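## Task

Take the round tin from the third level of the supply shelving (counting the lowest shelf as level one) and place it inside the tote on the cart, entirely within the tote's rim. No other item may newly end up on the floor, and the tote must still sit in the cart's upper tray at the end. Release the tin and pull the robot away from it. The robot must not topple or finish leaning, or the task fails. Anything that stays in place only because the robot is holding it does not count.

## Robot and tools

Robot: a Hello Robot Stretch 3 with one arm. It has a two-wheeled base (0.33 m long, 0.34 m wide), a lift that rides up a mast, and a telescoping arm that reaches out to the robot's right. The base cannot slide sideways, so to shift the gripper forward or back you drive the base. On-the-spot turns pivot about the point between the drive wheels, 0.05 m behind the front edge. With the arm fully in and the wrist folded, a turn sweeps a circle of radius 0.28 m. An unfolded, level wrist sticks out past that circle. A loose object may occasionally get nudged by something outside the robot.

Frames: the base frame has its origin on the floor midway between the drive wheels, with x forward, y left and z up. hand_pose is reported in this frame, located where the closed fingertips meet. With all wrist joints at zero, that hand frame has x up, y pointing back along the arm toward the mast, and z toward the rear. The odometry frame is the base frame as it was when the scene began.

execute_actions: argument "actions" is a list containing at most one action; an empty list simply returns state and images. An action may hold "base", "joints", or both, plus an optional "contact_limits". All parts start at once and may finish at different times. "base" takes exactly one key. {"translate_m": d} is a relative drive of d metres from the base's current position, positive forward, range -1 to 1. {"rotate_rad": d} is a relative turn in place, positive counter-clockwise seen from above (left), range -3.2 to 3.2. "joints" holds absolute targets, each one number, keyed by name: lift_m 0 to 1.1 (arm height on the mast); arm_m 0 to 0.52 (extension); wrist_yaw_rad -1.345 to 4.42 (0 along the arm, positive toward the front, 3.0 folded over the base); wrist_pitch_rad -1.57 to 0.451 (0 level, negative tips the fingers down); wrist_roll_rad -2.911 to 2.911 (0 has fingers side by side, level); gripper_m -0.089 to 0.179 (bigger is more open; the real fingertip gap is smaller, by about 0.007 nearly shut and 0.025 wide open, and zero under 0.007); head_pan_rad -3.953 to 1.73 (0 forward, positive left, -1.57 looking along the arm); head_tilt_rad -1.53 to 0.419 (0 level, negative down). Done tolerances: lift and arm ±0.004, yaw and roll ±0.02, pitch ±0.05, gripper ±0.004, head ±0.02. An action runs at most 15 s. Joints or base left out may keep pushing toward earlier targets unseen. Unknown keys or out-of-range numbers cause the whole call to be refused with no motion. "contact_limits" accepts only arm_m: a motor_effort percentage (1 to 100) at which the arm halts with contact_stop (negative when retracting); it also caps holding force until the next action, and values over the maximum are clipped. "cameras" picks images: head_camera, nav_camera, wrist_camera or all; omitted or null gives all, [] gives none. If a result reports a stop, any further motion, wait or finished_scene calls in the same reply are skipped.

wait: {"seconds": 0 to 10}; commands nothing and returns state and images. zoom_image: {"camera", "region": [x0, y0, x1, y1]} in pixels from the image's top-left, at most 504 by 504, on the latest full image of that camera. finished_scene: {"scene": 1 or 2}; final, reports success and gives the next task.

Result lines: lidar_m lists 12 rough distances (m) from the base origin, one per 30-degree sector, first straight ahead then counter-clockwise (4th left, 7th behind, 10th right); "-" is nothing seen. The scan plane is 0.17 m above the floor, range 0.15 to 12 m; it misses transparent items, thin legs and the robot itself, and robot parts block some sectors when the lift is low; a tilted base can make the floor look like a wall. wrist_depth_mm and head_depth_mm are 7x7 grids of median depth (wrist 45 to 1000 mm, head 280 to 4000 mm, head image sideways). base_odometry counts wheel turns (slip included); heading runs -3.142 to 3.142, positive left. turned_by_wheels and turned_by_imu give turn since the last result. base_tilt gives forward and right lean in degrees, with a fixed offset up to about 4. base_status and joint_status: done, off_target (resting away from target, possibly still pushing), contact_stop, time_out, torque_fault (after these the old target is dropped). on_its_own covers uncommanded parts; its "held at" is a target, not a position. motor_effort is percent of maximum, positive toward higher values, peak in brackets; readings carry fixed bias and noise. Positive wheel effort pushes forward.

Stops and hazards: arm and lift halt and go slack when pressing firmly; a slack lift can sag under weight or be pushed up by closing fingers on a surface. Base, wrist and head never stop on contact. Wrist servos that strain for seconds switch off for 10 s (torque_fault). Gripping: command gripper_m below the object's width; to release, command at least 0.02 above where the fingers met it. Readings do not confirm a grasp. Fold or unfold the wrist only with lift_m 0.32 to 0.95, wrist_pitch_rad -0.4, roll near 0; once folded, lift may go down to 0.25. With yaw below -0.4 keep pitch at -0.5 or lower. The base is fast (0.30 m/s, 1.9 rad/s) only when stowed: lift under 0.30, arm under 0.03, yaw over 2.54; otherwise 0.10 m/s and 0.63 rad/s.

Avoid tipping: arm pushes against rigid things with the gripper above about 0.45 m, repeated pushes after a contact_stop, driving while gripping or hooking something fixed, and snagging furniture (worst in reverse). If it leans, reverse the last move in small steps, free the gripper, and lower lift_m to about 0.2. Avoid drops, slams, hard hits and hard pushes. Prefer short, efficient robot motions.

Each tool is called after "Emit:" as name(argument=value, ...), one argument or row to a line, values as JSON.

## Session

Emit:
execute_actions(
  actions=[],
)

Scene clock: 0.00 s.
base_odometry: x=+0.000 y=+0.000 heading=+0.000 (m, m, rad; odometry frame)
turned_by_wheels: +0.000 (rad since the last result)
turned_by_imu: +0.000 (rad since the last result)
base_tilt: forward=-0.7 right=+2.5 (deg)
lidar_m: 2.06 2.25 2.07 2.08 1.32 1.21 1.63 2.00 1.91 2.05 2.36 1.83
head_depth_mm: 1910 2060 2020 2029 1974 2010 1981 / 1909 2100 2104 2096 2055 2068 2037 / 1888 2192 2170 2162 2141 2137 2120 / 1884 2270 2241 2225 2196 2188 2202 / 1874 2350 2309 2289 2298 2251 2214 / 1915 2419 2386 2403 2337 2014 1982 / 1903 2487 2509 2452 2459 2083 2044
base_status: not commanded
joint_positions: lift_m=+0.592 arm_m=-0.002 wrist_yaw_rad=+3.046 wrist_pitch_rad=-0.535 wrist_roll_rad=+0.008 gripper_m=+0.037 head_pan_rad=+0.006 head_tilt_rad=-0.002
joint_status: not commanded
motor_effort: left_wheel=+0 right_wheel=+0 lift_m=+19 arm_m=+0 wrist_yaw_rad=-1 wrist_pitch_rad=+4 wrist_roll_rad=+0 gripper_m=+0 head_pan_rad=+0 head_tilt_rad=+2 (%)
hand_pose: x=-0.0014 y=+0.0643 z=+0.5791 quat_wxyz=(+0.220, +0.692, +0.153, +0.670) (m; base frame)
wrist_depth_mm: - - - - - - - / - - - - - - - / - - - - - - - / - - - - - - - / 884 920 - 915 957 934 930 / 769 779 - 762 796 806 809 / 681 678 654 689 684 697 711
pictures: head_camera (sideways: a quarter turn clockwise sets it upright), nav_camera (sideways: a quarter turn counterclockwise sets it upright), wrist_camera
Images, in order (width x height): head_camera 896x504, nav_camera 672x504, wrist_camera 644x364.

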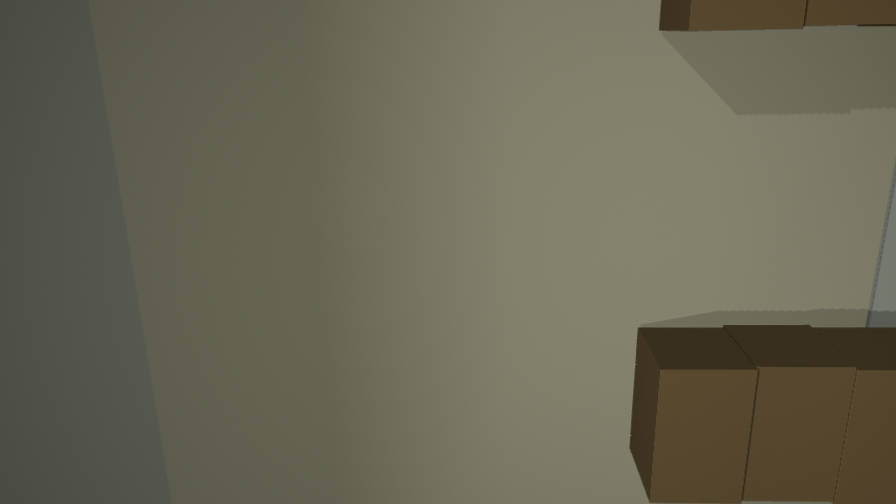

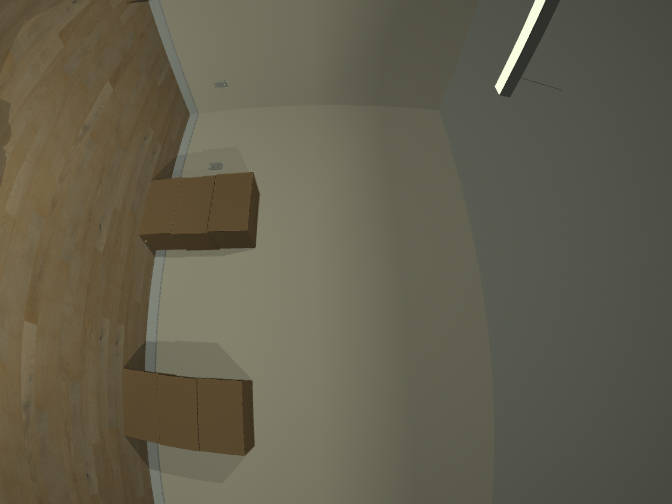

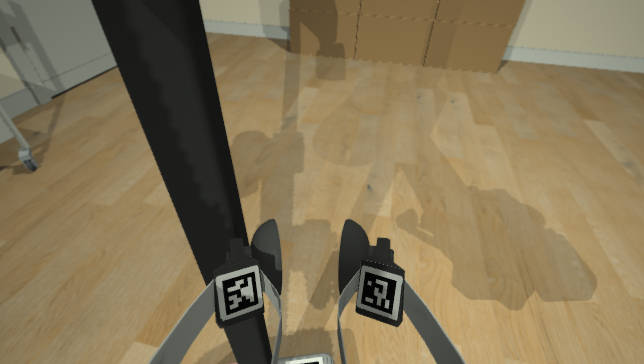

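Emit:
execute_actions(
  actions=[
    {"base":{"rotate_rad":-1.9},"joints":{"lift_m":0.28,"wrist_pitch_rad":-0.4,"head_tilt_rad":-0.3}},
  ],
  cameras=["head_camera","nav_camera"],
)

Scene clock: 7.97 s.
base_odometry: x=+0.000 y=+0.000 heading=-1.900 (m, m, rad; odometry frame)
turned_by_wheels: -1.900 (rad since the last result)
turned_by_imu: -1.900 (rad since the last result)
base_tilt: forward=-0.7 right=+2.4 (deg)
lidar_m: 1.91 2.11 2.20 1.82 2.23 2.13 2.07 2.16 1.25 1.21 1.70 2.33
head_depth_mm: 2151 2249 2344 2464 2590 2186 1690 / 2153 2246 2330 2443 2591 2203 1678 / 2141 2250 2328 2459 2582 2184 1678 / 2136 2206 2354 2454 2553 2207 1678 / 1855 2007 2255 2381 2270 2139 1689 / 2007 2144 2246 2367 2256 2107 1690 / 2018 2136 2263 2405 2338 2104 1668
base_status: done
joint_positions: lift_m=+0.281 arm_m=-0.002 wrist_yaw_rad=+3.046 wrist_pitch_rad=-0.421 wrist_roll_rad=+0.008 gripper_m=+0.037 head_pan_rad=+0.006 head_tilt_rad=-0.297
joint_status: all done
motor_effort: left_wheel=+2(11) right_wheel=-5(11) lift_m=+6(16) arm_m=+1(1) wrist_yaw_rad=+0(0) wrist_pitch_rad=+7(10) wrist_roll_rad=+0(0) gripper_m=+0(0) head_pan_rad=+0(0) head_tilt_rad=-2(29) (%)
hand_pose: x=+0.0001 y=+0.0800 z=+0.2927 quat_wxyz=(+0.181, +0.700, +0.114, +0.681) (m; base frame)
wrist_depth_mm: - - - - - - - / - - - - - - - / 935 942 965 938 - - - / 730 724 731 743 775 777 773 / 568 575 - 596 593 596 614 / 481 506 - 520 500 494 507 / 428 - - - 425 424 426
pictures: head_camera (sideways: a quarter turn clockwise sets it upright), nav_camera (sideways: a quarter turn counterclockwise sets it upright)
Images, in order (width x height): head_camera 896x504, nav_camera 672x504.

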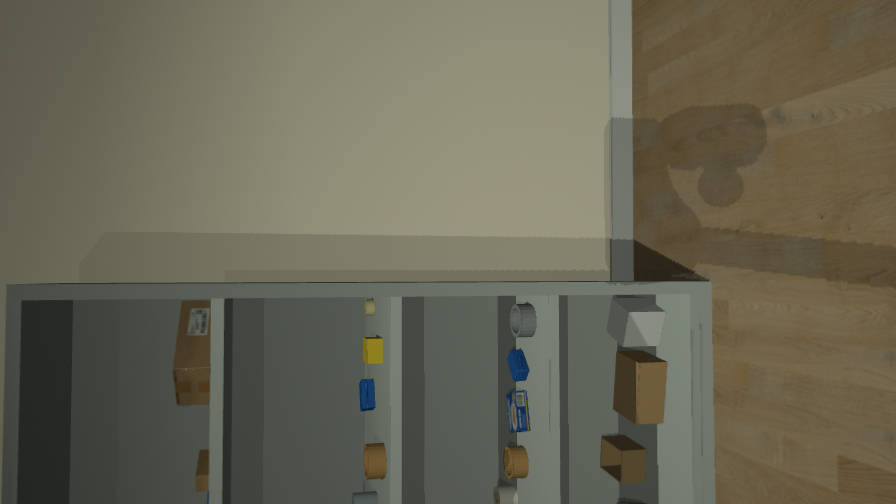

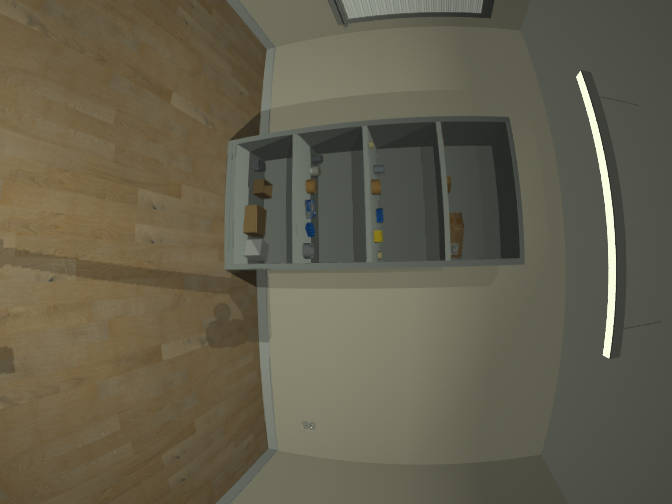

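Emit:
execute_actions(
  actions=[
    {"base":{"rotate_rad":0.53}},
  ],
  cameras=[],
)

Emit:
execute_actions(
  actions=[
    {"base":{"translate_m":1}},
  ],
  cameras=[],
)

Emit:
execute_actions(
  actions=[
    {"base":{"translate_m":0.62}},
  ],
  cameras=[],
)

Emit:
execute_actions(
  actions=[
    {"base":{"rotate_rad":1.04},"joints":{"head_pan_rad":-1.57,"head_tilt_rad":-0.5}},
  ],
  cameras=["head_camera"],
)

Emit:
execute_actions(
  actions=[
    {"joints":{"lift_m":0.45}},
  ],
  cameras=[],
)

Emit:
execute_actions(
  actions=[
    {"joints":{"lift_m":1.02,"wrist_yaw_rad":0,"gripper_m":0.14}},
  ],
  cameras=["wrist_camera"],
)

Scene clock: 24.17 s.
base_odometry: x=+0.000 y=+0.000 heading=-1.370 (m, m, rad; odometry frame)
turned_by_wheels: +0.530 (rad since the last result)
turned_by_imu: +0.529 (rad since the last result)
base_tilt: forward=-0.8 right=+2.2 (deg)
lidar_m: 2.11 2.20 1.83 2.06 2.13 2.07 2.16 1.24 1.21 1.70 2.36 1.90
head_depth_mm: 2004 2173 2213 2326 2279 2078 1699 / 2160 2255 2332 2458 2498 2163 1690 / 2017 2080 2173 2342 2426 2154 1699 / 2446 2571 2644 2791 2917 2200 1685 / 2596 2701 2792 3002 3080 2208 1682 / 2730 2873 3015 3141 3048 2170 1676 / 2596 2705 2832 2908 2913 2163 1689
base_status: done
joint_positions: lift_m=+0.281 arm_m=-0.002 wrist_yaw_rad=+3.046 wrist_pitch_rad=-0.421 wrist_roll_rad=+0.008 gripper_m=+0.037 head_pan_rad=+0.006 head_tilt_rad=-0.297
joint_status: not commanded
motor_effort: left_wheel=-3(10) right_wheel=+3(10) lift_m=+6(6) arm_m=+1(0) wrist_yaw_rad=+0(0) wrist_pitch_rad=+7(7) wrist_roll_rad=+0(0) gripper_m=+0(0) head_pan_rad=+0(0) head_tilt_rad=-2(3) (%)
hand_pose: x=+0.0001 y=+0.0800 z=+0.2927 quat_wxyz=(+0.181, +0.700, +0.114, +0.681) (m; base frame)
wrist_depth_mm: - - - - - - - / - - - - - - - / 932 963 957 995 - - - / 711 714 730 721 762 746 754 / 565 577 - 586 594 605 604 / 485 500 - 519 500 499 499 / 428 - - - 424 425 433
pictures: none
No camera images: the call's "cameras" was empty. Leave "cameras" out to get every camera's image.

Scene clock: 29.27 s.
base_odometry: x=+0.199 y=-0.980 heading=-1.370 (m, m, rad; odometry frame)
turned_by_wheels: +0.000 (rad since the last result)
turned_by_imu: +0.003 (rad since the last result)
base_tilt: forward=-0.8 right=+2.4 (deg)
lidar_m: 1.11 1.66 1.57 1.38 2.32 2.92 2.94 2.01 2.15 2.12 1.14 1.20
head_depth_mm: 1291 1310 1412 1288 1527 1290 1499 / 990 1024 1147 1169 1356 1291 1495 / 1463 1520 1594 1673 1742 1804 1584 / 1545 1627 1717 1775 1865 1920 1671 / 1641 1719 1789 1882 2002 2068 1687 / 1742 1829 1893 2020 2135 2158 1670 / 1864 1929 2021 2109 2205 2186 1680
base_status: done
joint_positions: lift_m=+0.281 arm_m=-0.002 wrist_yaw_rad=+3.046 wrist_pitch_rad=-0.421 wrist_roll_rad=+0.008 gripper_m=+0.037 head_pan_rad=+0.006 head_tilt_rad=-0.297
joint_status: not commanded
motor_effort: left_wheel=-3(9) right_wheel=+3(12) lift_m=+6(6) arm_m=-1(0) wrist_yaw_rad=+0(0) wrist_pitch_rad=+7(7) wrist_roll_rad=+0(0) gripper_m=+0(0) head_pan_rad=+0(0) head_tilt_rad=-1(2) (%)
hand_pose: x=+0.0001 y=+0.0800 z=+0.2927 quat_wxyz=(+0.181, +0.700, +0.114, +0.681) (m; base frame)
wrist_depth_mm: - - - - - - - / - - - - - - - / 964 954 979 982 - - - / 712 723 732 738 761 745 771 / 578 588 - 588 585 595 595 / 482 500 - 513 501 488 509 / 426 - - - 421 426 427
pictures: none
No camera images: the call's "cameras" was empty. Leave "cameras" out to get every camera's image.

Scene clock: 33.03 s.
base_odometry: x=+0.323 y=-1.588 heading=-1.370 (m, m, rad; odometry frame)
turned_by_wheels: +0.000 (rad since the last result)
turned_by_imu: +0.002 (rad since the last result)
base_tilt: forward=-0.8 right=+2.2 (deg)
lidar_m: 1.05 1.32 1.29 1.35 1.43 3.45 2.83 2.55 2.47 0.94 0.77 0.52
head_depth_mm: 864 894 933 964 1004 1048 1086 / 903 938 977 1023 1064 1108 1159 / 946 986 1029 1074 1127 1187 1242 / 1004 1042 1096 1138 1185 1256 1324 / 1063 1100 1159 1210 1282 1345 1422 / 1116 1170 1235 1300 1372 1449 1531 / 1188 1251 1309 1392 1478 1572 1620
base_status: done
joint_positions: lift_m=+0.281 arm_m=-0.002 wrist_yaw_rad=+3.046 wrist_pitch_rad=-0.421 wrist_roll_rad=+0.008 gripper_m=+0.037 head_pan_rad=+0.006 head_tilt_rad=-0.297
joint_status: not commanded
motor_effort: left_wheel=-3(9) right_wheel=+3(12) lift_m=+6(6) arm_m=-1(0) wrist_yaw_rad=+1(0) wrist_pitch_rad=+7(7) wrist_roll_rad=+0(0) gripper_m=+0(0) head_pan_rad=-1(0) head_tilt_rad=-2(1) (%)
hand_pose: x=+0.0001 y=+0.0800 z=+0.2928 quat_wxyz=(+0.181, +0.700, +0.114, +0.681) (m; base frame)
wrist_depth_mm: - - - - - - 970 / - - - - - - - / 937 946 979 - - - - / 725 732 730 750 748 751 766 / 584 577 - 588 599 609 616 / 480 501 - 512 500 504 504 / 429 - - - 421 423 428
pictures: none
No camera images: the call's "cameras" was empty. Leave "cameras" out to get every camera's image.

Scene clock: 35.00 s.
base_odometry: x=+0.323 y=-1.588 heading=-0.330 (m, m, rad; odometry frame)
turned_by_wheels: +1.040 (rad since the last result)
turned_by_imu: +1.037 (rad since the last result)
base_tilt: forward=-0.7 right=+2.2 (deg)
lidar_m: 1.29 1.35 1.43 3.46 2.82 2.55 2.47 0.94 0.77 0.52 1.05 1.33
head_depth_mm: 821 884 948 721 1145 978 831 / 821 882 930 717 1140 981 833 / 815 883 942 713 1129 986 831 / 817 876 939 713 1136 1006 828 / 599 600 606 607 585 657 753 / 417 454 955 1042 1150 1291 1379 / 840 907 982 1069 1170 1293 1371
base_status: done
joint_positions: lift_m=+0.281 arm_m=-0.002 wrist_yaw_rad=+3.046 wrist_pitch_rad=-0.421 wrist_roll_rad=+0.008 gripper_m=+0.037 head_pan_rad=-1.563 head_tilt_rad=-0.494
joint_status: all done
motor_effort: left_wheel=-3(11) right_wheel=+3(13) lift_m=+6(7) arm_m=-1(0) wrist_yaw_rad=-2(1) wrist_pitch_rad=+7(7) wrist_roll_rad=+0(0) gripper_m=+1(1) head_pan_rad=-5(53) head_tilt_rad=-4(25) (%)
hand_pose: x=+0.0001 y=+0.0800 z=+0.2928 quat_wxyz=(+0.181, +0.700, +0.114, +0.681) (m; base frame)
wrist_depth_mm: - - - - - - - / - - - - - - - / 938 954 981 990 - - - / 719 708 721 745 736 759 761 / 570 580 - 584 594 606 602 / 471 501 - 517 499 497 500 / 425 - - - 426 425 431
pictures: head_camera (sideways: a quarter turn clockwise sets it upright)
Images, in order (width x height): head_camera 896x504.

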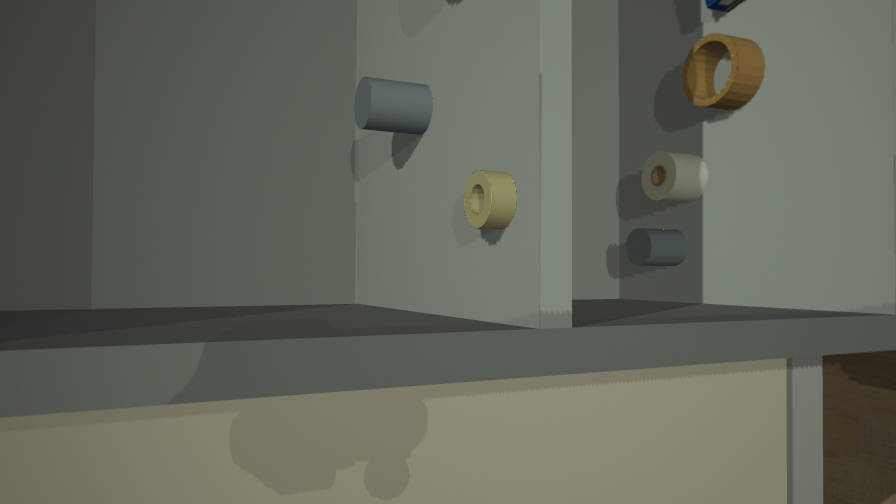

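Scene clock: 37.37 s.
base_odometry: x=+0.323 y=-1.588 heading=-0.330 (m, m, rad; odometry frame)
turned_by_wheels: +0.000 (rad since the last result)
turned_by_imu: +0.000 (rad since the last result)
base_tilt: forward=-0.9 right=+2.3 (deg)
lidar_m: 1.29 1.35 1.43 3.46 2.83 2.55 2.48 0.94 0.77 0.52 1.05 1.33
head_depth_mm: 822 886 945 719 1145 983 831 / 816 885 932 718 1134 979 825 / 821 876 939 715 1137 992 828 / 818 879 939 713 1128 1007 826 / 599 599 604 608 584 656 750 / 417 454 958 1039 1153 1294 1393 / 841 905 977 1063 1165 1296 1373
base_status: not commanded
joint_positions: lift_m=+0.449 arm_m=-0.002 wrist_yaw_rad=+3.046 wrist_pitch_rad=-0.420 wrist_roll_rad=+0.008 gripper_m=+0.037 head_pan_rad=-1.563 head_tilt_rad=-0.494
joint_status: all done
motor_effort: left_wheel=-3(3) right_wheel=+3(3) lift_m=+29(30) arm_m=+0(0) wrist_yaw_rad=+1(1) wrist_pitch_rad=+7(7) wrist_roll_rad=+0(0) gripper_m=+0(0) head_pan_rad=-4(4) head_tilt_rad=-3(4) (%)
hand_pose: x=+0.0001 y=+0.0801 z=+0.4614 quat_wxyz=(+0.181, +0.700, +0.114, +0.681) (m; base frame)
wrist_depth_mm: - - - - - - - / - - - - - - - / - - - - - - - / - - - - - - - / 792 803 - 831 836 848 839 / 677 670 - 678 720 706 707 / 584 583 573 590 599 595 603
pictures: none
No camera images: the call's "cameras" was empty. Leave "cameras" out to get every camera's image.

Scene clock: 43.37 s.
base_odometry: x=+0.323 y=-1.588 heading=-0.330 (m, m, rad; odometry frame)
turned_by_wheels: +0.000 (rad since the last result)
turned_by_imu: +0.000 (rad since the last result)
base_tilt: forward=-0.7 right=+2.4 (deg)
lidar_m: 1.29 1.35 1.43 3.45 2.83 2.55 2.48 0.94 0.77 0.52 1.05 1.33
head_depth_mm: 820 883 948 810 - - - / 819 879 932 716 - - - / 820 881 933 715 - - - / 821 879 940 712 - - - / 598 602 605 607 585 666 740 / 417 455 947 1047 1150 1318 1376 / 844 906 976 1063 1164 1294 1379
base_status: not commanded
joint_positions: lift_m=+1.019 arm_m=-0.002 wrist_yaw_rad=+0.002 wrist_pitch_rad=-0.420 wrist_roll_rad=+0.008 gripper_m=+0.140 head_pan_rad=-1.563 head_tilt_rad=-0.494
joint_status: all done
motor_effort: left_wheel=-3(3) right_wheel=+3(3) lift_m=+29(30) arm_m=+0(0) wrist_yaw_rad=-2(3) wrist_pitch_rad=+7(7) wrist_roll_rad=+0(0) gripper_m=+0(84) head_pan_rad=-5(4) head_tilt_rad=-3(4) (%)
hand_pose: x=-0.0212 y=-0.3671 z=+1.0314 quat_wxyz=(+0.689, +0.148, -0.694, -0.148) (m; base frame)
wrist_depth_mm: 661 662 251 659 642 653 657 / 736 739 266 582 492 597 534 / 818 816 298 359 388 369 356 / 870 887 319 319 319 327 331 / - - 478 826 897 906 826 / - - - 747 720 724 740 / - - - 640 631 619 642
pictures: wrist_camera
Images, in order (width x height): wrist_camera 644x364.

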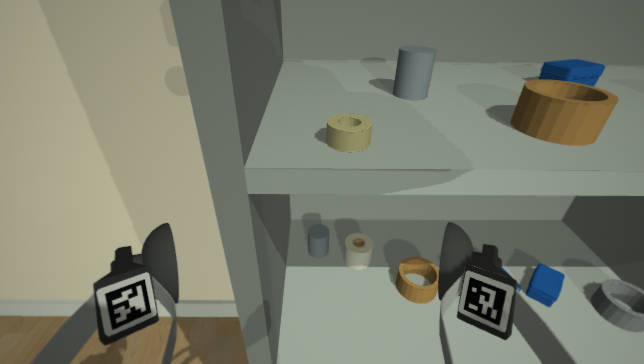

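Emit:
execute_actions(
  actions=[
    {"base":{"translate_m":-0.18},"joints":{"arm_m":0.1}},
  ],
  cameras=[],
)

Emit:
execute_actions(
  actions=[
    {"joints":{"arm_m":0.28}},
  ],
  cameras=["wrist_camera"],
)

Scene clock: 52.03 s.
base_odometry: x=+0.153 y=-1.529 heading=-0.331 (m, m, rad; odometry frame)
turned_by_wheels: +0.000 (rad since the last result)
turned_by_imu: -0.001 (rad since the last result)
base_tilt: forward=-0.8 right=+2.4 (deg)
lidar_m: 1.47 1.52 1.70 3.45 2.58 2.36 2.29 0.80 0.70 0.85 0.56 1.45
head_depth_mm: 817 883 931 - - 921 830 / 818 881 921 - - 928 831 / 811 876 941 - - 919 826 / 814 875 933 - - 944 824 / 811 877 932 711 1141 988 828 / 807 873 936 708 1042 998 823 / 793 809 806 704 705 810 786
base_status: done
joint_positions: lift_m=+1.019 arm_m=+0.100 wrist_yaw_rad=+0.001 wrist_pitch_rad=-0.420 wrist_roll_rad=+0.008 gripper_m=+0.140 head_pan_rad=-1.563 head_tilt_rad=-0.494
joint_status: all done
motor_effort: left_wheel=-3(9) right_wheel=+4(4) lift_m=+29(28) arm_m=+4(17) wrist_yaw_rad=-1(1) wrist_pitch_rad=+7(7) wrist_roll_rad=+0(0) gripper_m=+0(0) head_pan_rad=-5(5) head_tilt_rad=-3(3) (%)
hand_pose: x=-0.0213 y=-0.4687 z=+1.0314 quat_wxyz=(+0.689, +0.147, -0.694, -0.148) (m; base frame)
wrist_depth_mm: 297 437 550 558 543 556 567 / 303 434 554 523 575 544 584 / 301 368 382 385 318 349 395 / 272 255 282 289 271 277 296 / 225 230 228 228 232 231 236 / 286 - 693 686 710 721 610 / 295 472 627 607 611 604 607
pictures: none
No camera images: the call's "cameras" was empty. Leave "cameras" out to get every camera's image.

Scene clock: 54.60 s.
base_odometry: x=+0.153 y=-1.529 heading=-0.331 (m, m, rad; odometry frame)
turned_by_wheels: +0.000 (rad since the last result)
turned_by_imu: +0.000 (rad since the last result)
base_tilt: forward=-0.8 right=+2.3 (deg)
lidar_m: 1.47 1.52 1.69 3.43 2.58 2.36 2.29 0.80 0.69 0.85 0.56 1.44
head_depth_mm: 818 876 - 651 1144 1013 832 / 814 868 - 617 1142 959 828 / 821 864 - 645 1130 976 830 / 814 873 - - 1124 990 827 / 810 873 936 675 1122 987 826 / 807 866 933 707 1036 1001 822 / 793 809 806 704 704 811 784
base_status: not commanded
joint_positions: lift_m=+1.019 arm_m=+0.280 wrist_yaw_rad=+0.001 wrist_pitch_rad=-0.420 wrist_roll_rad=+0.008 gripper_m=+0.140 head_pan_rad=-1.563 head_tilt_rad=-0.494
joint_status: all done
motor_effort: left_wheel=-3(3) right_wheel=+3(4) lift_m=+29(29) arm_m=+5(2) wrist_yaw_rad=-2(1) wrist_pitch_rad=+7(7) wrist_roll_rad=+0(0) gripper_m=+1(1) head_pan_rad=-4(4) head_tilt_rad=-4(3) (%)
hand_pose: x=-0.0214 y=-0.6487 z=+1.0314 quat_wxyz=(+0.689, +0.147, -0.694, -0.148) (m; base frame)
wrist_depth_mm: 297 377 386 385 393 391 392 / 298 409 427 424 426 426 436 / 298 366 353 245 384 391 298 / 270 279 268 255 290 293 290 / 223 231 225 229 229 182 175 / 186 - 188 191 192 137 181 / - 157 162 162 163 156 120
pictures: wrist_camera
Images, in order (width x height): wrist_camera 644x364.

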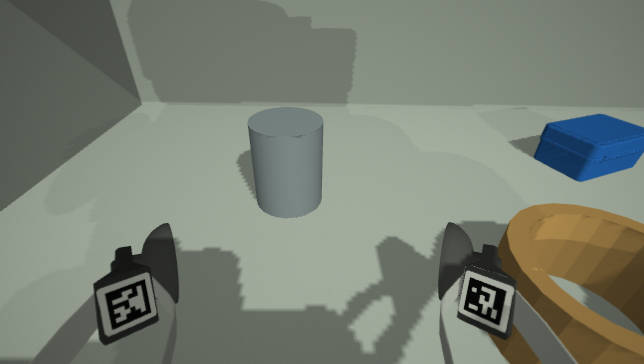

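Emit:
execute_actions(
  actions=[
    {"base":{"translate_m":0.02},"joints":{"arm_m":0.4}},
  ],
  cameras=["wrist_camera"],
)

Emit:
execute_actions(
  actions=[
    {"joints":{"gripper_m":0.02}},
  ],
  cameras=[],
)

Emit:
execute_actions(
  actions=[
    {"joints":{"lift_m":1.07}},
  ],
  cameras=["wrist_camera"],
)

Scene clock: 62.60 s.
base_odometry: x=+0.171 y=-1.536 heading=-0.331 (m, m, rad; odometry frame)
turned_by_wheels: +0.000 (rad since the last result)
turned_by_imu: +0.000 (rad since the last result)
base_tilt: forward=-0.9 right=+2.3 (deg)
lidar_m: 1.45 1.50 1.66 3.44 2.61 2.39 2.31 0.81 0.70 0.78 0.56 1.45
head_depth_mm: 821 881 - 620 1148 1006 832 / 818 866 958 645 1145 1007 828 / 816 869 - 717 1133 982 829 / 816 861 - 675 1134 985 827 / 810 872 933 709 1120 985 828 / 814 871 931 708 950 969 825 / 737 733 738 669 644 737 742
base_status: done
joint_positions: lift_m=+1.019 arm_m=+0.400 wrist_yaw_rad=+0.001 wrist_pitch_rad=-0.420 wrist_roll_rad=+0.008 gripper_m=+0.140 head_pan_rad=-1.563 head_tilt_rad=-0.494
joint_status: all done
motor_effort: left_wheel=-3(5) right_wheel=+3(9) lift_m=+29(28) arm_m=+4(6) wrist_yaw_rad=-1(0) wrist_pitch_rad=+7(7) wrist_roll_rad=+0(0) gripper_m=+0(1) head_pan_rad=-5(4) head_tilt_rad=-3(4) (%)
hand_pose: x=-0.0214 y=-0.7687 z=+1.0314 quat_wxyz=(+0.689, +0.147, -0.694, -0.148) (m; base frame)
wrist_depth_mm: 268 279 279 281 283 288 281 / 269 302 306 309 310 310 311 / 270 330 332 336 341 343 349 / 258 278 282 285 288 288 294 / 223 230 218 127 231 232 233 / 186 - 182 110 186 197 193 / - 156 161 124 163 159 165
pictures: wrist_camera
Images, in order (width x height): wrist_camera 644x364.

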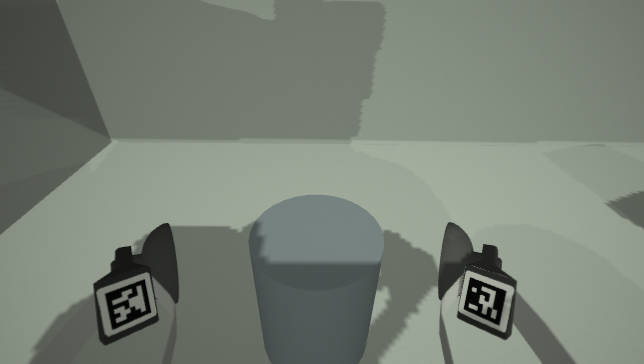

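Scene clock: 64.30 s.
base_odometry: x=+0.171 y=-1.536 heading=-0.331 (m, m, rad; odometry frame)
turned_by_wheels: +0.000 (rad since the last result)
turned_by_imu: +0.000 (rad since the last result)
base_tilt: forward=-0.8 right=+2.4 (deg)
lidar_m: 1.45 1.51 1.66 3.45 2.61 2.38 2.31 0.81 0.70 0.78 0.56 1.45
head_depth_mm: 817 877 - 619 1147 1013 829 / 817 866 954 646 1135 1006 828 / 815 869 - 715 1131 979 828 / 810 866 - 675 1135 989 830 / 812 876 932 710 1125 985 827 / 807 871 931 708 950 977 827 / 734 737 736 670 644 738 742
base_status: not commanded
joint_positions: lift_m=+1.019 arm_m=+0.400 wrist_yaw_rad=+0.001 wrist_pitch_rad=-0.420 wrist_roll_rad=+0.008 gripper_m=+0.021 head_pan_rad=-1.563 head_tilt_rad=-0.494
joint_status: all done
motor_effort: left_wheel=-3(3) right_wheel=+4(4) lift_m=+29(29) arm_m=+4(4) wrist_yaw_rad=-1(1) wrist_pitch_rad=+7(7) wrist_roll_rad=+0(0) gripper_m=-17(89) head_pan_rad=-5(4) head_tilt_rad=-4(4) (%)
hand_pose: x=-0.0214 y=-0.7687 z=+1.0314 quat_wxyz=(+0.689, +0.147, -0.694, -0.148) (m; base frame)
wrist_depth_mm: 268 280 281 282 287 285 287 / 270 303 306 307 308 309 314 / 267 328 336 335 340 342 343 / 256 280 277 285 285 291 294 / 223 225 222 126 230 230 231 / 185 187 112 108 195 191 193 / 160 161 156 121 159 164 165
pictures: none
No camera images: the call's "cameras" was empty. Leave "cameras" out to get every camera's image.

Scene clock: 65.60 s.
base_odometry: x=+0.171 y=-1.536 heading=-0.331 (m, m, rad; odometry frame)
turned_by_wheels: +0.000 (rad since the last result)
turned_by_imu: +0.000 (rad since the last result)
base_tilt: forward=-0.8 right=+2.3 (deg)
lidar_m: 1.45 1.50 1.66 3.42 2.61 2.38 2.31 0.81 0.70 0.78 0.56 1.45
head_depth_mm: 822 - 950 673 1143 1013 830 / 819 - 940 646 1141 1009 829 / 814 - 952 714 1133 976 831 / 809 - - 712 1136 986 826 / 812 873 931 711 1128 984 824 / 810 874 931 710 944 974 824 / 735 734 735 673 643 737 745
base_status: not commanded
joint_positions: lift_m=+1.069 arm_m=+0.400 wrist_yaw_rad=+0.001 wrist_pitch_rad=-0.420 wrist_roll_rad=+0.008 gripper_m=+0.021 head_pan_rad=-1.563 head_tilt_rad=-0.494
joint_status: all done
motor_effort: left_wheel=-3(3) right_wheel=+3(3) lift_m=+28(30) arm_m=+4(4) wrist_yaw_rad=-1(1) wrist_pitch_rad=+7(7) wrist_roll_rad=+0(0) gripper_m=-16(16) head_pan_rad=-5(4) head_tilt_rad=-4(3) (%)
hand_pose: x=-0.0214 y=-0.7687 z=+1.0814 quat_wxyz=(+0.689, +0.147, -0.694, -0.148) (m; base frame)
wrist_depth_mm: 270 277 281 283 285 283 288 / 270 304 305 308 308 312 312 / 269 331 336 338 338 344 345 / 271 348 357 365 366 368 367 / 270 290 289 126 301 303 304 / 243 246 112 109 257 253 253 / 210 212 206 121 210 217 216
pictures: wrist_camera
Images, in order (width x height): wrist_camera 644x364.

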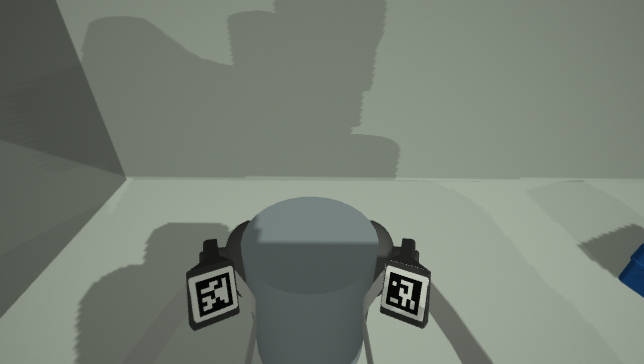

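Emit:
execute_actions(
  actions=[
    {"joints":{"arm_m":0}},
  ],
  cameras=[],
)

Emit:
execute_actions(
  actions=[
    {"base":{"rotate_rad":2.13},"joints":{"lift_m":0.7,"head_tilt_rad":-0.6}},
  ],
  cameras=[],
)

Emit:
execute_actions(
  actions=[
    {"joints":{"lift_m":0.292,"wrist_yaw_rad":3.0}},
  ],
  cameras=[],
)

Emit:
execute_actions(
  actions=[
    {"base":{"translate_m":1}},
  ],
  cameras=[],
)

Emit:
execute_actions(
  actions=[
    {"base":{"translate_m":1}},
  ],
  cameras=[],
)

Emit:
execute_actions(
  actions=[
    {"base":{"translate_m":0.34}},
  ],
  cameras=[],
)

Emit:
execute_actions(
  actions=[
    {"base":{"rotate_rad":2.6}},
  ],
  cameras=[],
)

Emit:
execute_actions(
  actions=[
    {"joints":{"lift_m":0.45}},
  ],
)

Scene clock: 83.90 s.
base_odometry: x=+0.171 y=-1.536 heading=-0.331 (m, m, rad; odometry frame)
turned_by_wheels: +0.000 (rad since the last result)
turned_by_imu: +0.000 (rad since the last result)
base_tilt: forward=-0.8 right=+2.3 (deg)
lidar_m: 1.45 1.50 1.65 3.45 2.62 2.39 2.31 0.81 0.70 0.78 0.56 1.45
head_depth_mm: 820 878 - - - - - / 817 880 - - - - - / 815 877 - - - - - / 815 876 923 - - - - / 811 873 938 709 1079 985 829 / 813 870 928 712 949 969 823 / 734 734 735 671 642 737 741
base_status: not commanded
joint_positions: lift_m=+1.069 arm_m=+0.000 wrist_yaw_rad=+0.001 wrist_pitch_rad=-0.420 wrist_roll_rad=+0.008 gripper_m=+0.021 head_pan_rad=-1.563 head_tilt_rad=-0.494
joint_status: all done
motor_effort: left_wheel=-3(3) right_wheel=+4(3) lift_m=+29(29) arm_m=-3(4) wrist_yaw_rad=-2(1) wrist_pitch_rad=+7(7) wrist_roll_rad=+0(0) gripper_m=-17(17) head_pan_rad=-4(5) head_tilt_rad=-3(4) (%)
hand_pose: x=-0.0214 y=-0.3694 z=+1.0814 quat_wxyz=(+0.689, +0.147, -0.694, -0.148) (m; base frame)
wrist_depth_mm: 276 402 633 642 643 658 639 / 278 406 671 685 678 680 662 / 285 405 496 509 440 519 460 / 315 354 355 376 379 381 392 / 981 352 332 126 341 848 604 / - 436 112 109 823 819 658 / - - 650 121 680 705 661
pictures: none
No camera images: the call's "cameras" was empty. Leave "cameras" out to get every camera's image.

Scene clock: 88.20 s.
base_odometry: x=+0.171 y=-1.536 heading=+1.799 (m, m, rad; odometry frame)
turned_by_wheels: +2.130 (rad since the last result)
turned_by_imu: +2.130 (rad since the last result)
base_tilt: forward=-0.8 right=+2.3 (deg)
lidar_m: 2.51 2.36 2.31 0.81 0.70 0.66 0.55 1.48 1.45 1.51 1.75 3.44
head_depth_mm: 1267 1362 1462 1595 1759 1574 1328 / 1332 1422 1555 1697 1833 1564 1326 / 1398 1514 1671 1819 1911 1574 1352 / 1467 1610 1775 1971 1911 1555 560 / 1558 1709 1634 1789 1875 1567 1347 / 1644 1810 1613 1818 1906 1552 1307 / 1785 1941 1740 2077 1925 1554 1309
base_status: done
joint_positions: lift_m=+0.701 arm_m=+0.000 wrist_yaw_rad=+0.001 wrist_pitch_rad=-0.420 wrist_roll_rad=+0.008 gripper_m=+0.021 head_pan_rad=-1.563 head_tilt_rad=-0.593
joint_status: all done
motor_effort: left_wheel=-3(9) right_wheel=+4(7) lift_m=+6(26) arm_m=-3(4) wrist_yaw_rad=-1(0) wrist_pitch_rad=+7(7) wrist_roll_rad=+0(0) gripper_m=-17(17) head_pan_rad=-4(4) head_tilt_rad=-5(18) (%)
hand_pose: x=-0.0214 y=-0.3694 z=+0.7129 quat_wxyz=(+0.689, +0.147, -0.694, -0.148) (m; base frame)
wrist_depth_mm: - - - - - 983 877 / - - - - - - 890 / - - - - - - 990 / - - - - - - - / - - - 126 - - - / 954 965 112 108 - - - / 823 852 819 121 844 873 873
pictures: none
No camera images: the call's "cameras" was empty. Leave "cameras" out to get every camera's image.

Scene clock: 92.73 s.
base_odometry: x=+0.171 y=-1.536 heading=+1.799 (m, m, rad; odometry frame)
turned_by_wheels: +0.000 (rad since the last result)
turned_by_imu: +0.000 (rad since the last result)
base_tilt: forward=-0.7 right=+2.4 (deg)
lidar_m: 2.51 2.36 2.31 0.81 0.70 0.66 0.55 1.48 1.45 1.50 1.75 3.45
head_depth_mm: 1250 1348 1468 1585 1756 1578 1327 / 1322 1426 1555 1720 1816 1557 1314 / 1392 1501 1650 1795 1897 1562 1319 / 1468 1614 1774 1973 1924 1562 1308 / 1557 1715 1626 1810 1884 1551 1313 / 1669 1793 1635 1811 1899 1565 1308 / 1779 1969 1728 2061 1886 1555 1302
base_status: not commanded
joint_positions: lift_m=+0.293 arm_m=+0.000 wrist_yaw_rad=+2.998 wrist_pitch_rad=-0.420 wrist_roll_rad=+0.008 gripper_m=+0.021 head_pan_rad=-1.563 head_tilt_rad=-0.593
joint_status: all done
motor_effort: left_wheel=-3(3) right_wheel=+3(3) lift_m=+7(5) arm_m=-3(4) wrist_yaw_rad=+1(2) wrist_pitch_rad=+7(7) wrist_roll_rad=+0(0) gripper_m=-16(16) head_pan_rad=-5(4) head_tilt_rad=-4(4) (%)
hand_pose: x=+0.0108 y=+0.0765 z=+0.3049 quat_wxyz=(+0.197, +0.703, +0.097, +0.677) (m; base frame)
wrist_depth_mm: 745 - 778 - - - - / 793 - 839 - - - - / 616 - 895 - - - - / 606 601 742 772 788 776 789 / 506 575 129 127 618 620 625 / 468 498 111 108 515 513 518 / 438 - - 120 426 443 441
pictures: none
No camera images: the call's "cameras" was empty. Leave "cameras" out to get every camera's image.

Scene clock: 97.83 s.
base_odometry: x=-0.055 y=-0.562 heading=+1.799 (m, m, rad; odometry frame)
turned_by_wheels: +0.000 (rad since the last result)
turned_by_imu: +0.003 (rad since the last result)
base_tilt: forward=-0.9 right=+2.5 (deg)
lidar_m: 1.75 1.51 1.75 1.86 1.86 1.35 1.55 2.05 1.71 2.14 2.68 2.63
head_depth_mm: 1764 1868 1721 1891 1941 1571 1322 / 1864 1999 2138 2077 1926 1573 1317 / 1953 2118 2321 2377 1934 1569 1321 / 2071 2276 2469 2511 1935 1567 1311 / 2175 2341 2488 2518 1918 1560 1314 / 2332 2323 2430 2500 1915 1551 1313 / 2517 2728 3007 2485 1913 1552 1305
base_status: done
joint_positions: lift_m=+0.293 arm_m=+0.000 wrist_yaw_rad=+2.999 wrist_pitch_rad=-0.420 wrist_roll_rad=+0.008 gripper_m=+0.021 head_pan_rad=-1.563 head_tilt_rad=-0.593
joint_status: not commanded
motor_effort: left_wheel=-3(9) right_wheel=+3(12) lift_m=+6(7) arm_m=-3(3) wrist_yaw_rad=+0(0) wrist_pitch_rad=+7(7) wrist_roll_rad=+0(0) gripper_m=-17(17) head_pan_rad=-4(4) head_tilt_rad=-5(5) (%)
hand_pose: x=+0.0106 y=+0.0766 z=+0.3049 quat_wxyz=(+0.197, +0.703, +0.097, +0.677) (m; base frame)
wrist_depth_mm: - - - - - - - / - - - - - - - / 999 - - - - - - / 741 718 751 754 755 772 808 / 599 594 128 126 615 622 623 / 493 500 111 109 522 513 521 / 439 - - 121 425 434 437
pictures: none
No camera images: the call's "cameras" was empty. Leave "cameras" out to get every camera's image.

Scene clock: 102.93 s.
base_odometry: x=-0.281 y=+0.413 heading=+1.799 (m, m, rad; odometry frame)
turned_by_wheels: +0.000 (rad since the last result)
turned_by_imu: +0.003 (rad since the last result)
base_tilt: forward=-0.9 right=+2.3 (deg)
lidar_m: 1.54 0.77 0.76 1.25 1.84 2.23 2.46 2.32 2.29 2.41 1.83 1.80
head_depth_mm: 2306 2407 2542 2537 1945 1569 1321 / 2381 2374 2480 2537 1947 1567 1316 / 2536 2678 2838 2505 1930 1573 1315 / 2659 2889 3182 2497 1929 1559 1317 / 2792 3075 3324 2497 1906 1552 1320 / 2677 2888 3085 2480 1925 1550 1313 / 2421 2615 2752 2460 1908 1548 1315
base_status: done
joint_positions: lift_m=+0.293 arm_m=+0.000 wrist_yaw_rad=+2.999 wrist_pitch_rad=-0.420 wrist_roll_rad=+0.008 gripper_m=+0.021 head_pan_rad=-1.563 head_tilt_rad=-0.593
joint_status: not commanded
motor_effort: left_wheel=-3(9) right_wheel=+4(12) lift_m=+7(7) arm_m=-3(3) wrist_yaw_rad=+1(1) wrist_pitch_rad=+7(7) wrist_roll_rad=+0(0) gripper_m=-16(16) head_pan_rad=-4(5) head_tilt_rad=-4(4) (%)
hand_pose: x=+0.0106 y=+0.0766 z=+0.3049 quat_wxyz=(+0.197, +0.703, +0.097, +0.677) (m; base frame)
wrist_depth_mm: - - - - - 957 882 / - - - - - 965 902 / 976 - - - 942 915 662 / 741 720 751 755 768 784 755 / 596 593 128 126 604 609 625 / 497 499 111 108 533 510 510 / 441 - - 121 423 437 442
pictures: none
No camera images: the call's "cameras" was empty. Leave "cameras" out to get every camera's image.

Scene clock: 105.87 s.
base_odometry: x=-0.358 y=+0.744 heading=+1.799 (m, m, rad; odometry frame)
turned_by_wheels: +0.000 (rad since the last result)
turned_by_imu: +0.001 (rad since the last result)
base_tilt: forward=-0.9 right=+2.5 (deg)
lidar_m: 1.28 1.01 0.55 0.60 1.54 2.54 2.74 2.52 2.50 2.41 1.55 1.52
head_depth_mm: 2475 2458 2520 2563 1932 1570 1324 / 2574 2747 3018 2527 1952 1569 1306 / 2755 2982 3163 2528 1929 1562 1313 / 2821 3129 3334 2554 1947 1569 1316 / 2593 2842 3057 2474 1916 1553 1322 / 2309 2508 2672 2544 1902 1571 1310 / 2116 2195 2037 2144 1918 1553 1307
base_status: done
joint_positions: lift_m=+0.293 arm_m=+0.000 wrist_yaw_rad=+2.999 wrist_pitch_rad=-0.420 wrist_roll_rad=+0.008 gripper_m=+0.021 head_pan_rad=-1.563 head_tilt_rad=-0.593
joint_status: not commanded
motor_effort: left_wheel=-3(8) right_wheel=+3(13) lift_m=+6(7) arm_m=-3(3) wrist_yaw_rad=+1(1) wrist_pitch_rad=+7(7) wrist_roll_rad=+0(0) gripper_m=-16(17) head_pan_rad=-4(4) head_tilt_rad=-6(4) (%)
hand_pose: x=+0.0106 y=+0.0766 z=+0.3049 quat_wxyz=(+0.197, +0.703, +0.097, +0.677) (m; base frame)
wrist_depth_mm: - - - - 890 822 727 / - - - 980 925 860 811 / 961 - - 804 625 899 838 / 733 726 744 753 747 782 790 / 598 594 129 126 602 619 612 / 491 501 111 109 515 508 510 / 438 - - 121 422 439 441
pictures: none
No camera images: the call's "cameras" was empty. Leave "cameras" out to get every camera's image.

Scene clock: 108.73 s.
base_odometry: x=-0.358 y=+0.744 heading=-1.885 (m, m, rad; odometry frame)
turned_by_wheels: +2.600 (rad since the last result)
turned_by_imu: +2.593 (rad since the last result)
base_tilt: forward=-0.7 right=+2.3 (deg)
lidar_m: 2.55 2.74 2.52 2.50 2.44 1.55 1.52 1.29 1.01 0.55 0.60 1.52
head_depth_mm: 828 901 994 1097 1247 1409 1318 / 829 905 994 1111 1249 1430 1329 / 834 909 1003 1099 1184 1370 1259 / 834 914 1004 1082 833 999 1105 / 837 916 1008 1095 826 999 1102 / 842 922 1008 1094 930 1023 1105 / 845 923 1017 1080 862 1012 1099
base_status: done
joint_positions: lift_m=+0.293 arm_m=+0.000 wrist_yaw_rad=+2.999 wrist_pitch_rad=-0.420 wrist_roll_rad=+0.008 gripper_m=+0.021 head_pan_rad=-1.563 head_tilt_rad=-0.593
joint_status: not commanded
motor_effort: left_wheel=-3(10) right_wheel=+4(14) lift_m=+6(6) arm_m=-4(3) wrist_yaw_rad=+0(0) wrist_pitch_rad=+7(7) wrist_roll_rad=+0(0) gripper_m=-17(17) head_pan_rad=-4(4) head_tilt_rad=-4(4) (%)
hand_pose: x=+0.0106 y=+0.0765 z=+0.3049 quat_wxyz=(+0.197, +0.703, +0.097, +0.677) (m; base frame)
wrist_depth_mm: - - - - - - - / - - - - - - - / - - - - - - - / 738 716 756 768 762 794 790 / 586 588 128 126 612 613 615 / 495 504 111 109 517 519 521 / 436 - - 121 430 436 450
pictures: none
No camera images: the call's "cameras" was empty. Leave "cameras" out to get every camera's image.

Scene clock: 111.00 s.
base_odometry: x=-0.358 y=+0.744 heading=-1.885 (m, m, rad; odometry frame)
turned_by_wheels: +0.000 (rad since the last result)
turned_by_imu: +0.000 (rad since the last result)
base_tilt: forward=-0.7 right=+2.3 (deg)
lidar_m: 2.54 2.74 2.52 2.50 2.42 1.55 1.52 1.29 1.01 0.55 0.60 1.51
head_depth_mm: 834 902 994 1099 1243 1420 1335 / 831 906 998 1109 1242 1429 1322 / 835 915 999 1098 1188 1366 1269 / 833 911 1004 1083 830 1004 1101 / 838 909 1011 1084 830 993 1109 / 840 918 1011 1094 929 1023 1104 / 843 921 1015 1080 862 1012 1095
base_status: not commanded
joint_positions: lift_m=+0.449 arm_m=+0.000 wrist_yaw_rad=+2.999 wrist_pitch_rad=-0.420 wrist_roll_rad=+0.008 gripper_m=+0.021 head_pan_rad=-1.563 head_tilt_rad=-0.593
joint_status: all done
motor_effort: left_wheel=-3(3) right_wheel=+3(3) lift_m=+29(28) arm_m=-4(3) wrist_yaw_rad=+0(0) wrist_pitch_rad=+7(7) wrist_roll_rad=+0(0) gripper_m=-17(17) head_pan_rad=-4(4) head_tilt_rad=-5(4) (%)
hand_pose: x=+0.0106 y=+0.0765 z=+0.4614 quat_wxyz=(+0.197, +0.703, +0.097, +0.677) (m; base frame)
wrist_depth_mm: - - - - - - - / - - - - - - - / - - - - - - - / - - - - - - - / 814 824 129 126 843 853 837 / 685 690 112 108 704 709 706 / 571 595 353 120 590 596 607
pictures: head_camera (sideways: a quarter turn clockwise sets it upright), nav_camera (sideways: a quarter turn counterclockwise sets it upright), wrist_camera
Images, in order (width x height): head_camera 896x504, nav_camera 672x504, wrist_camera 644x364.

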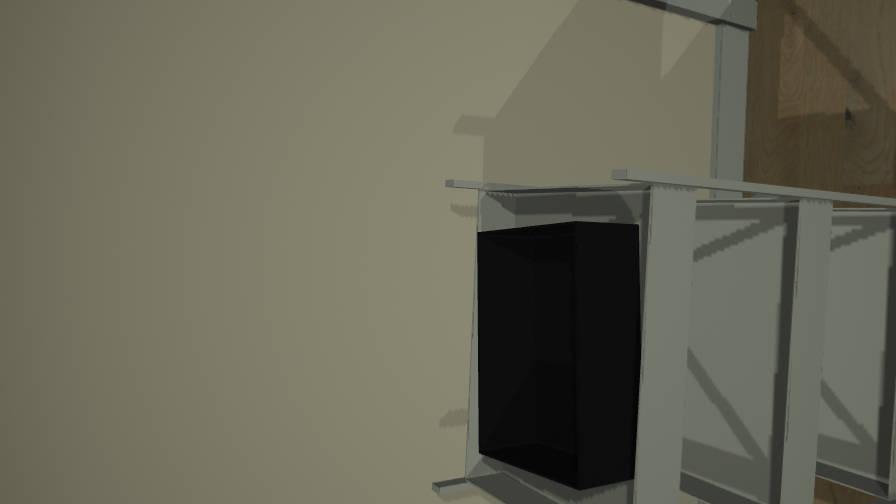

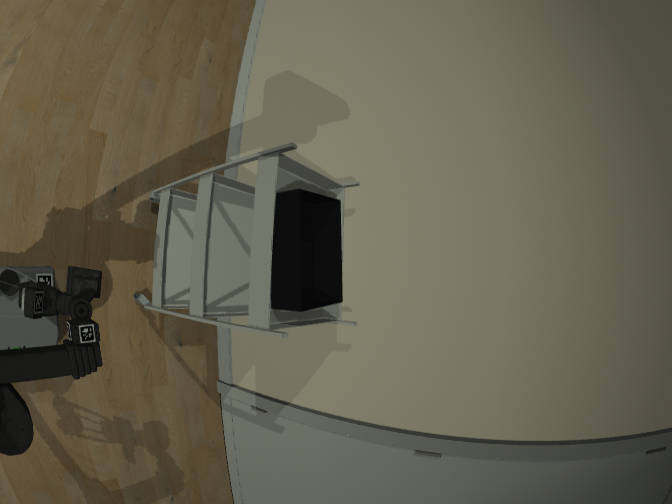

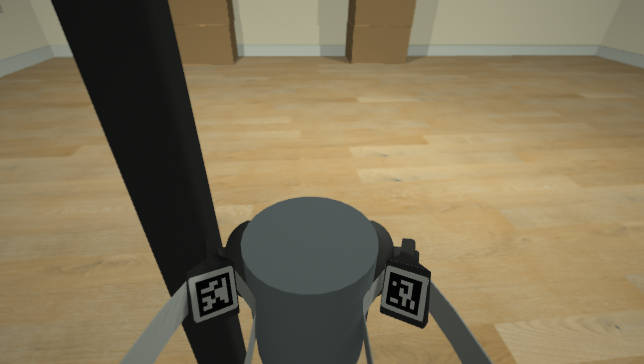

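About 5 cm nearer; shift forward 0.13.

Emit:
execute_actions(
  actions=[
    {"base":{"translate_m":0.13},"joints":{"lift_m":0.9,"wrist_yaw_rad":0}},
  ],
  cameras=[],
)

Emit:
execute_actions(
  actions=[
    {"joints":{"arm_m":0.44,"wrist_pitch_rad":-0.8}},
  ],
  cameras=[],
)

Emit:
execute_actions(
  actions=[
    {"joints":{"lift_m":0.78}},
  ],
)

Scene clock: 122.57 s.
base_odometry: x=-0.398 y=+0.620 heading=-1.885 (m, m, rad; odometry frame)
turned_by_wheels: +0.000 (rad since the last result)
turned_by_imu: +0.000 (rad since the last result)
base_tilt: forward=-0.8 right=+2.4 (deg)
lidar_m: 2.42 2.62 2.50 2.49 2.60 1.68 1.65 1.31 0.58 0.57 0.61 1.54
head_depth_mm: 840 913 1002 1114 1240 1375 - / 841 913 1014 1087 885 774 - / 841 917 1013 1091 840 765 - / 840 920 1018 1096 832 - - / 846 927 1017 1100 828 997 1106 / 849 926 1024 1105 905 1018 1114 / 854 933 1024 1145 1260 1443 1307
base_status: done
joint_positions: lift_m=+0.899 arm_m=+0.000 wrist_yaw_rad=+0.002 wrist_pitch_rad=-0.420 wrist_roll_rad=+0.008 gripper_m=+0.021 head_pan_rad=-1.563 head_tilt_rad=-0.593
joint_status: all done
motor_effort: left_wheel=-3(5) right_wheel=+3(8) lift_m=+29(31) arm_m=-3(4) wrist_yaw_rad=-3(3) wrist_pitch_rad=+7(7) wrist_roll_rad=+0(0) gripper_m=-16(17) head_pan_rad=-4(4) head_tilt_rad=-5(4) (%)
hand_pose: x=-0.0212 y=-0.3694 z=+0.9114 quat_wxyz=(+0.689, +0.148, -0.694, -0.148) (m; base frame)
wrist_depth_mm: 688 682 669 672 680 659 632 / 775 739 758 734 718 718 689 / 849 815 808 793 789 795 766 / 927 928 587 654 657 866 850 / - - 441 126 497 934 943 / - - 112 108 459 - - / - - 606 120 646 - -
pictures: none
No camera images: the call's "cameras" was empty. Leave "cameras" out to get every camera's image.

Scene clock: 127.00 s.
base_odometry: x=-0.398 y=+0.620 heading=-1.885 (m, m, rad; odometry frame)
turned_by_wheels: +0.000 (rad since the last result)
turned_by_imu: +0.000 (rad since the last result)
base_tilt: forward=-0.7 right=+2.5 (deg)
lidar_m: 2.42 2.62 2.50 2.49 2.60 1.68 1.65 1.31 0.58 0.57 0.61 1.53
head_depth_mm: 833 912 1004 1082 - 1444 1319 / 840 914 991 - 874 901 1067 / 845 917 - 1111 840 1002 1113 / 845 919 984 807 828 1027 1105 / 846 926 1013 1090 831 1019 1103 / 852 931 1025 1104 901 1022 1104 / 852 929 1026 1138 1262 1426 1307
base_status: not commanded
joint_positions: lift_m=+0.899 arm_m=+0.440 wrist_yaw_rad=+0.000 wrist_pitch_rad=-0.808 wrist_roll_rad=+0.008 gripper_m=+0.021 head_pan_rad=-1.563 head_tilt_rad=-0.593
joint_status: all done
motor_effort: left_wheel=-3(4) right_wheel=+4(3) lift_m=+29(29) arm_m=+3(1) wrist_yaw_rad=+0(1) wrist_pitch_rad=+3(7) wrist_roll_rad=+0(0) gripper_m=-16(17) head_pan_rad=-5(4) head_tilt_rad=-4(4) (%)
hand_pose: x=-0.0215 y=-0.7441 z=+0.8360 quat_wxyz=(+0.648, +0.277, -0.652, -0.280) (m; base frame)
wrist_depth_mm: 338 334 328 325 318 315 317 / 393 389 392 379 371 366 364 / 479 439 433 442 447 440 420 / 603 346 295 287 307 334 532 / 797 290 314 126 346 301 642 / 900 290 112 108 326 286 861 / 264 264 283 120 288 253 274
pictures: none
No camera images: the call's "cameras" was empty. Leave "cameras" out to get every camera's image.

Scene clock: 128.93 s.
base_odometry: x=-0.398 y=+0.620 heading=-1.885 (m, m, rad; odometry frame)
turned_by_wheels: +0.000 (rad since the last result)
turned_by_imu: +0.000 (rad since the last result)
base_tilt: forward=-0.8 right=+2.4 (deg)
lidar_m: 2.41 2.61 2.50 2.48 2.60 1.69 1.65 1.31 0.58 0.57 0.61 1.53
head_depth_mm: 835 916 1004 1110 1240 1413 - / 839 916 1010 1083 - 1028 1057 / 842 919 1012 - 825 1005 1107 / 844 922 1008 1092 813 1027 1104 / 850 923 1021 1096 827 1025 1109 / 849 923 1020 1106 900 1021 1097 / 851 928 1030 1145 1254 1447 1302
base_status: not commanded
joint_positions: lift_m=+0.781 arm_m=+0.440 wrist_yaw_rad=+0.000 wrist_pitch_rad=-0.809 wrist_roll_rad=+0.008 gripper_m=+0.021 head_pan_rad=-1.563 head_tilt_rad=-0.593
joint_status: all done
motor_effort: left_wheel=-4(3) right_wheel=+3(4) lift_m=+6(27) arm_m=+3(4) wrist_yaw_rad=-1(1) wrist_pitch_rad=+3(3) wrist_roll_rad=+0(0) gripper_m=-17(17) head_pan_rad=-4(4) head_tilt_rad=-4(4) (%)
hand_pose: x=-0.0215 y=-0.7441 z=+0.7174 quat_wxyz=(+0.648, +0.277, -0.652, -0.280) (m; base frame)
wrist_depth_mm: 320 314 320 320 321 319 310 / 219 183 185 187 189 191 193 / 163 202 213 216 218 221 182 / 158 224 243 246 247 246 181 / 159 210 218 127 227 227 181 / 158 196 112 109 205 203 181 / 158 181 180 121 183 188 182
pictures: head_camera (sideways: a quarter turn clockwise sets it upright), nav_camera (sideways: a quarter turn counterclockwise sets it upright), wrist_camera
Images, in order (width x height): head_camera 896x504, nav_camera 672x504, wrist_camera 644x364.

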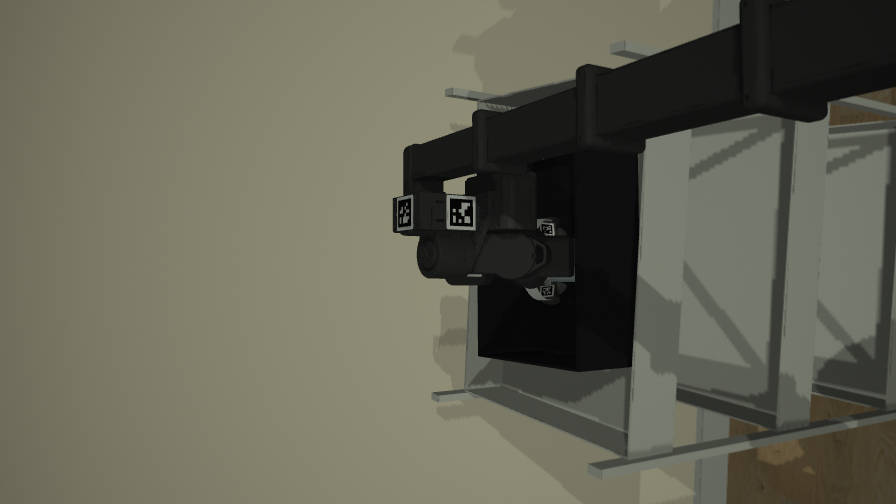

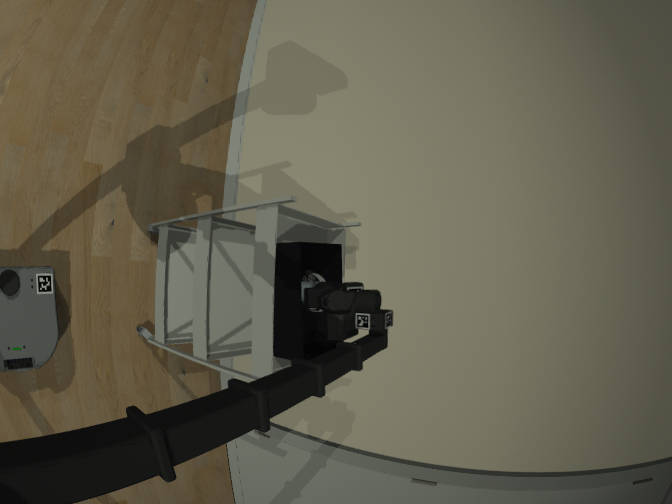

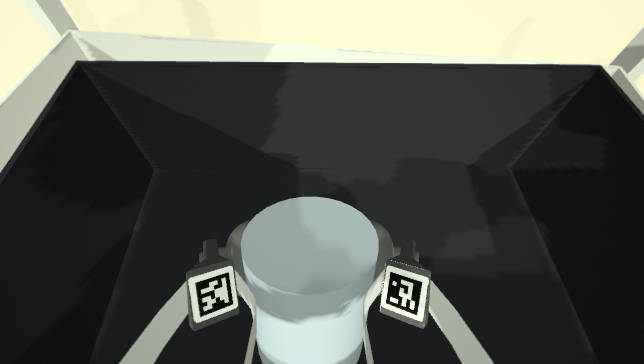

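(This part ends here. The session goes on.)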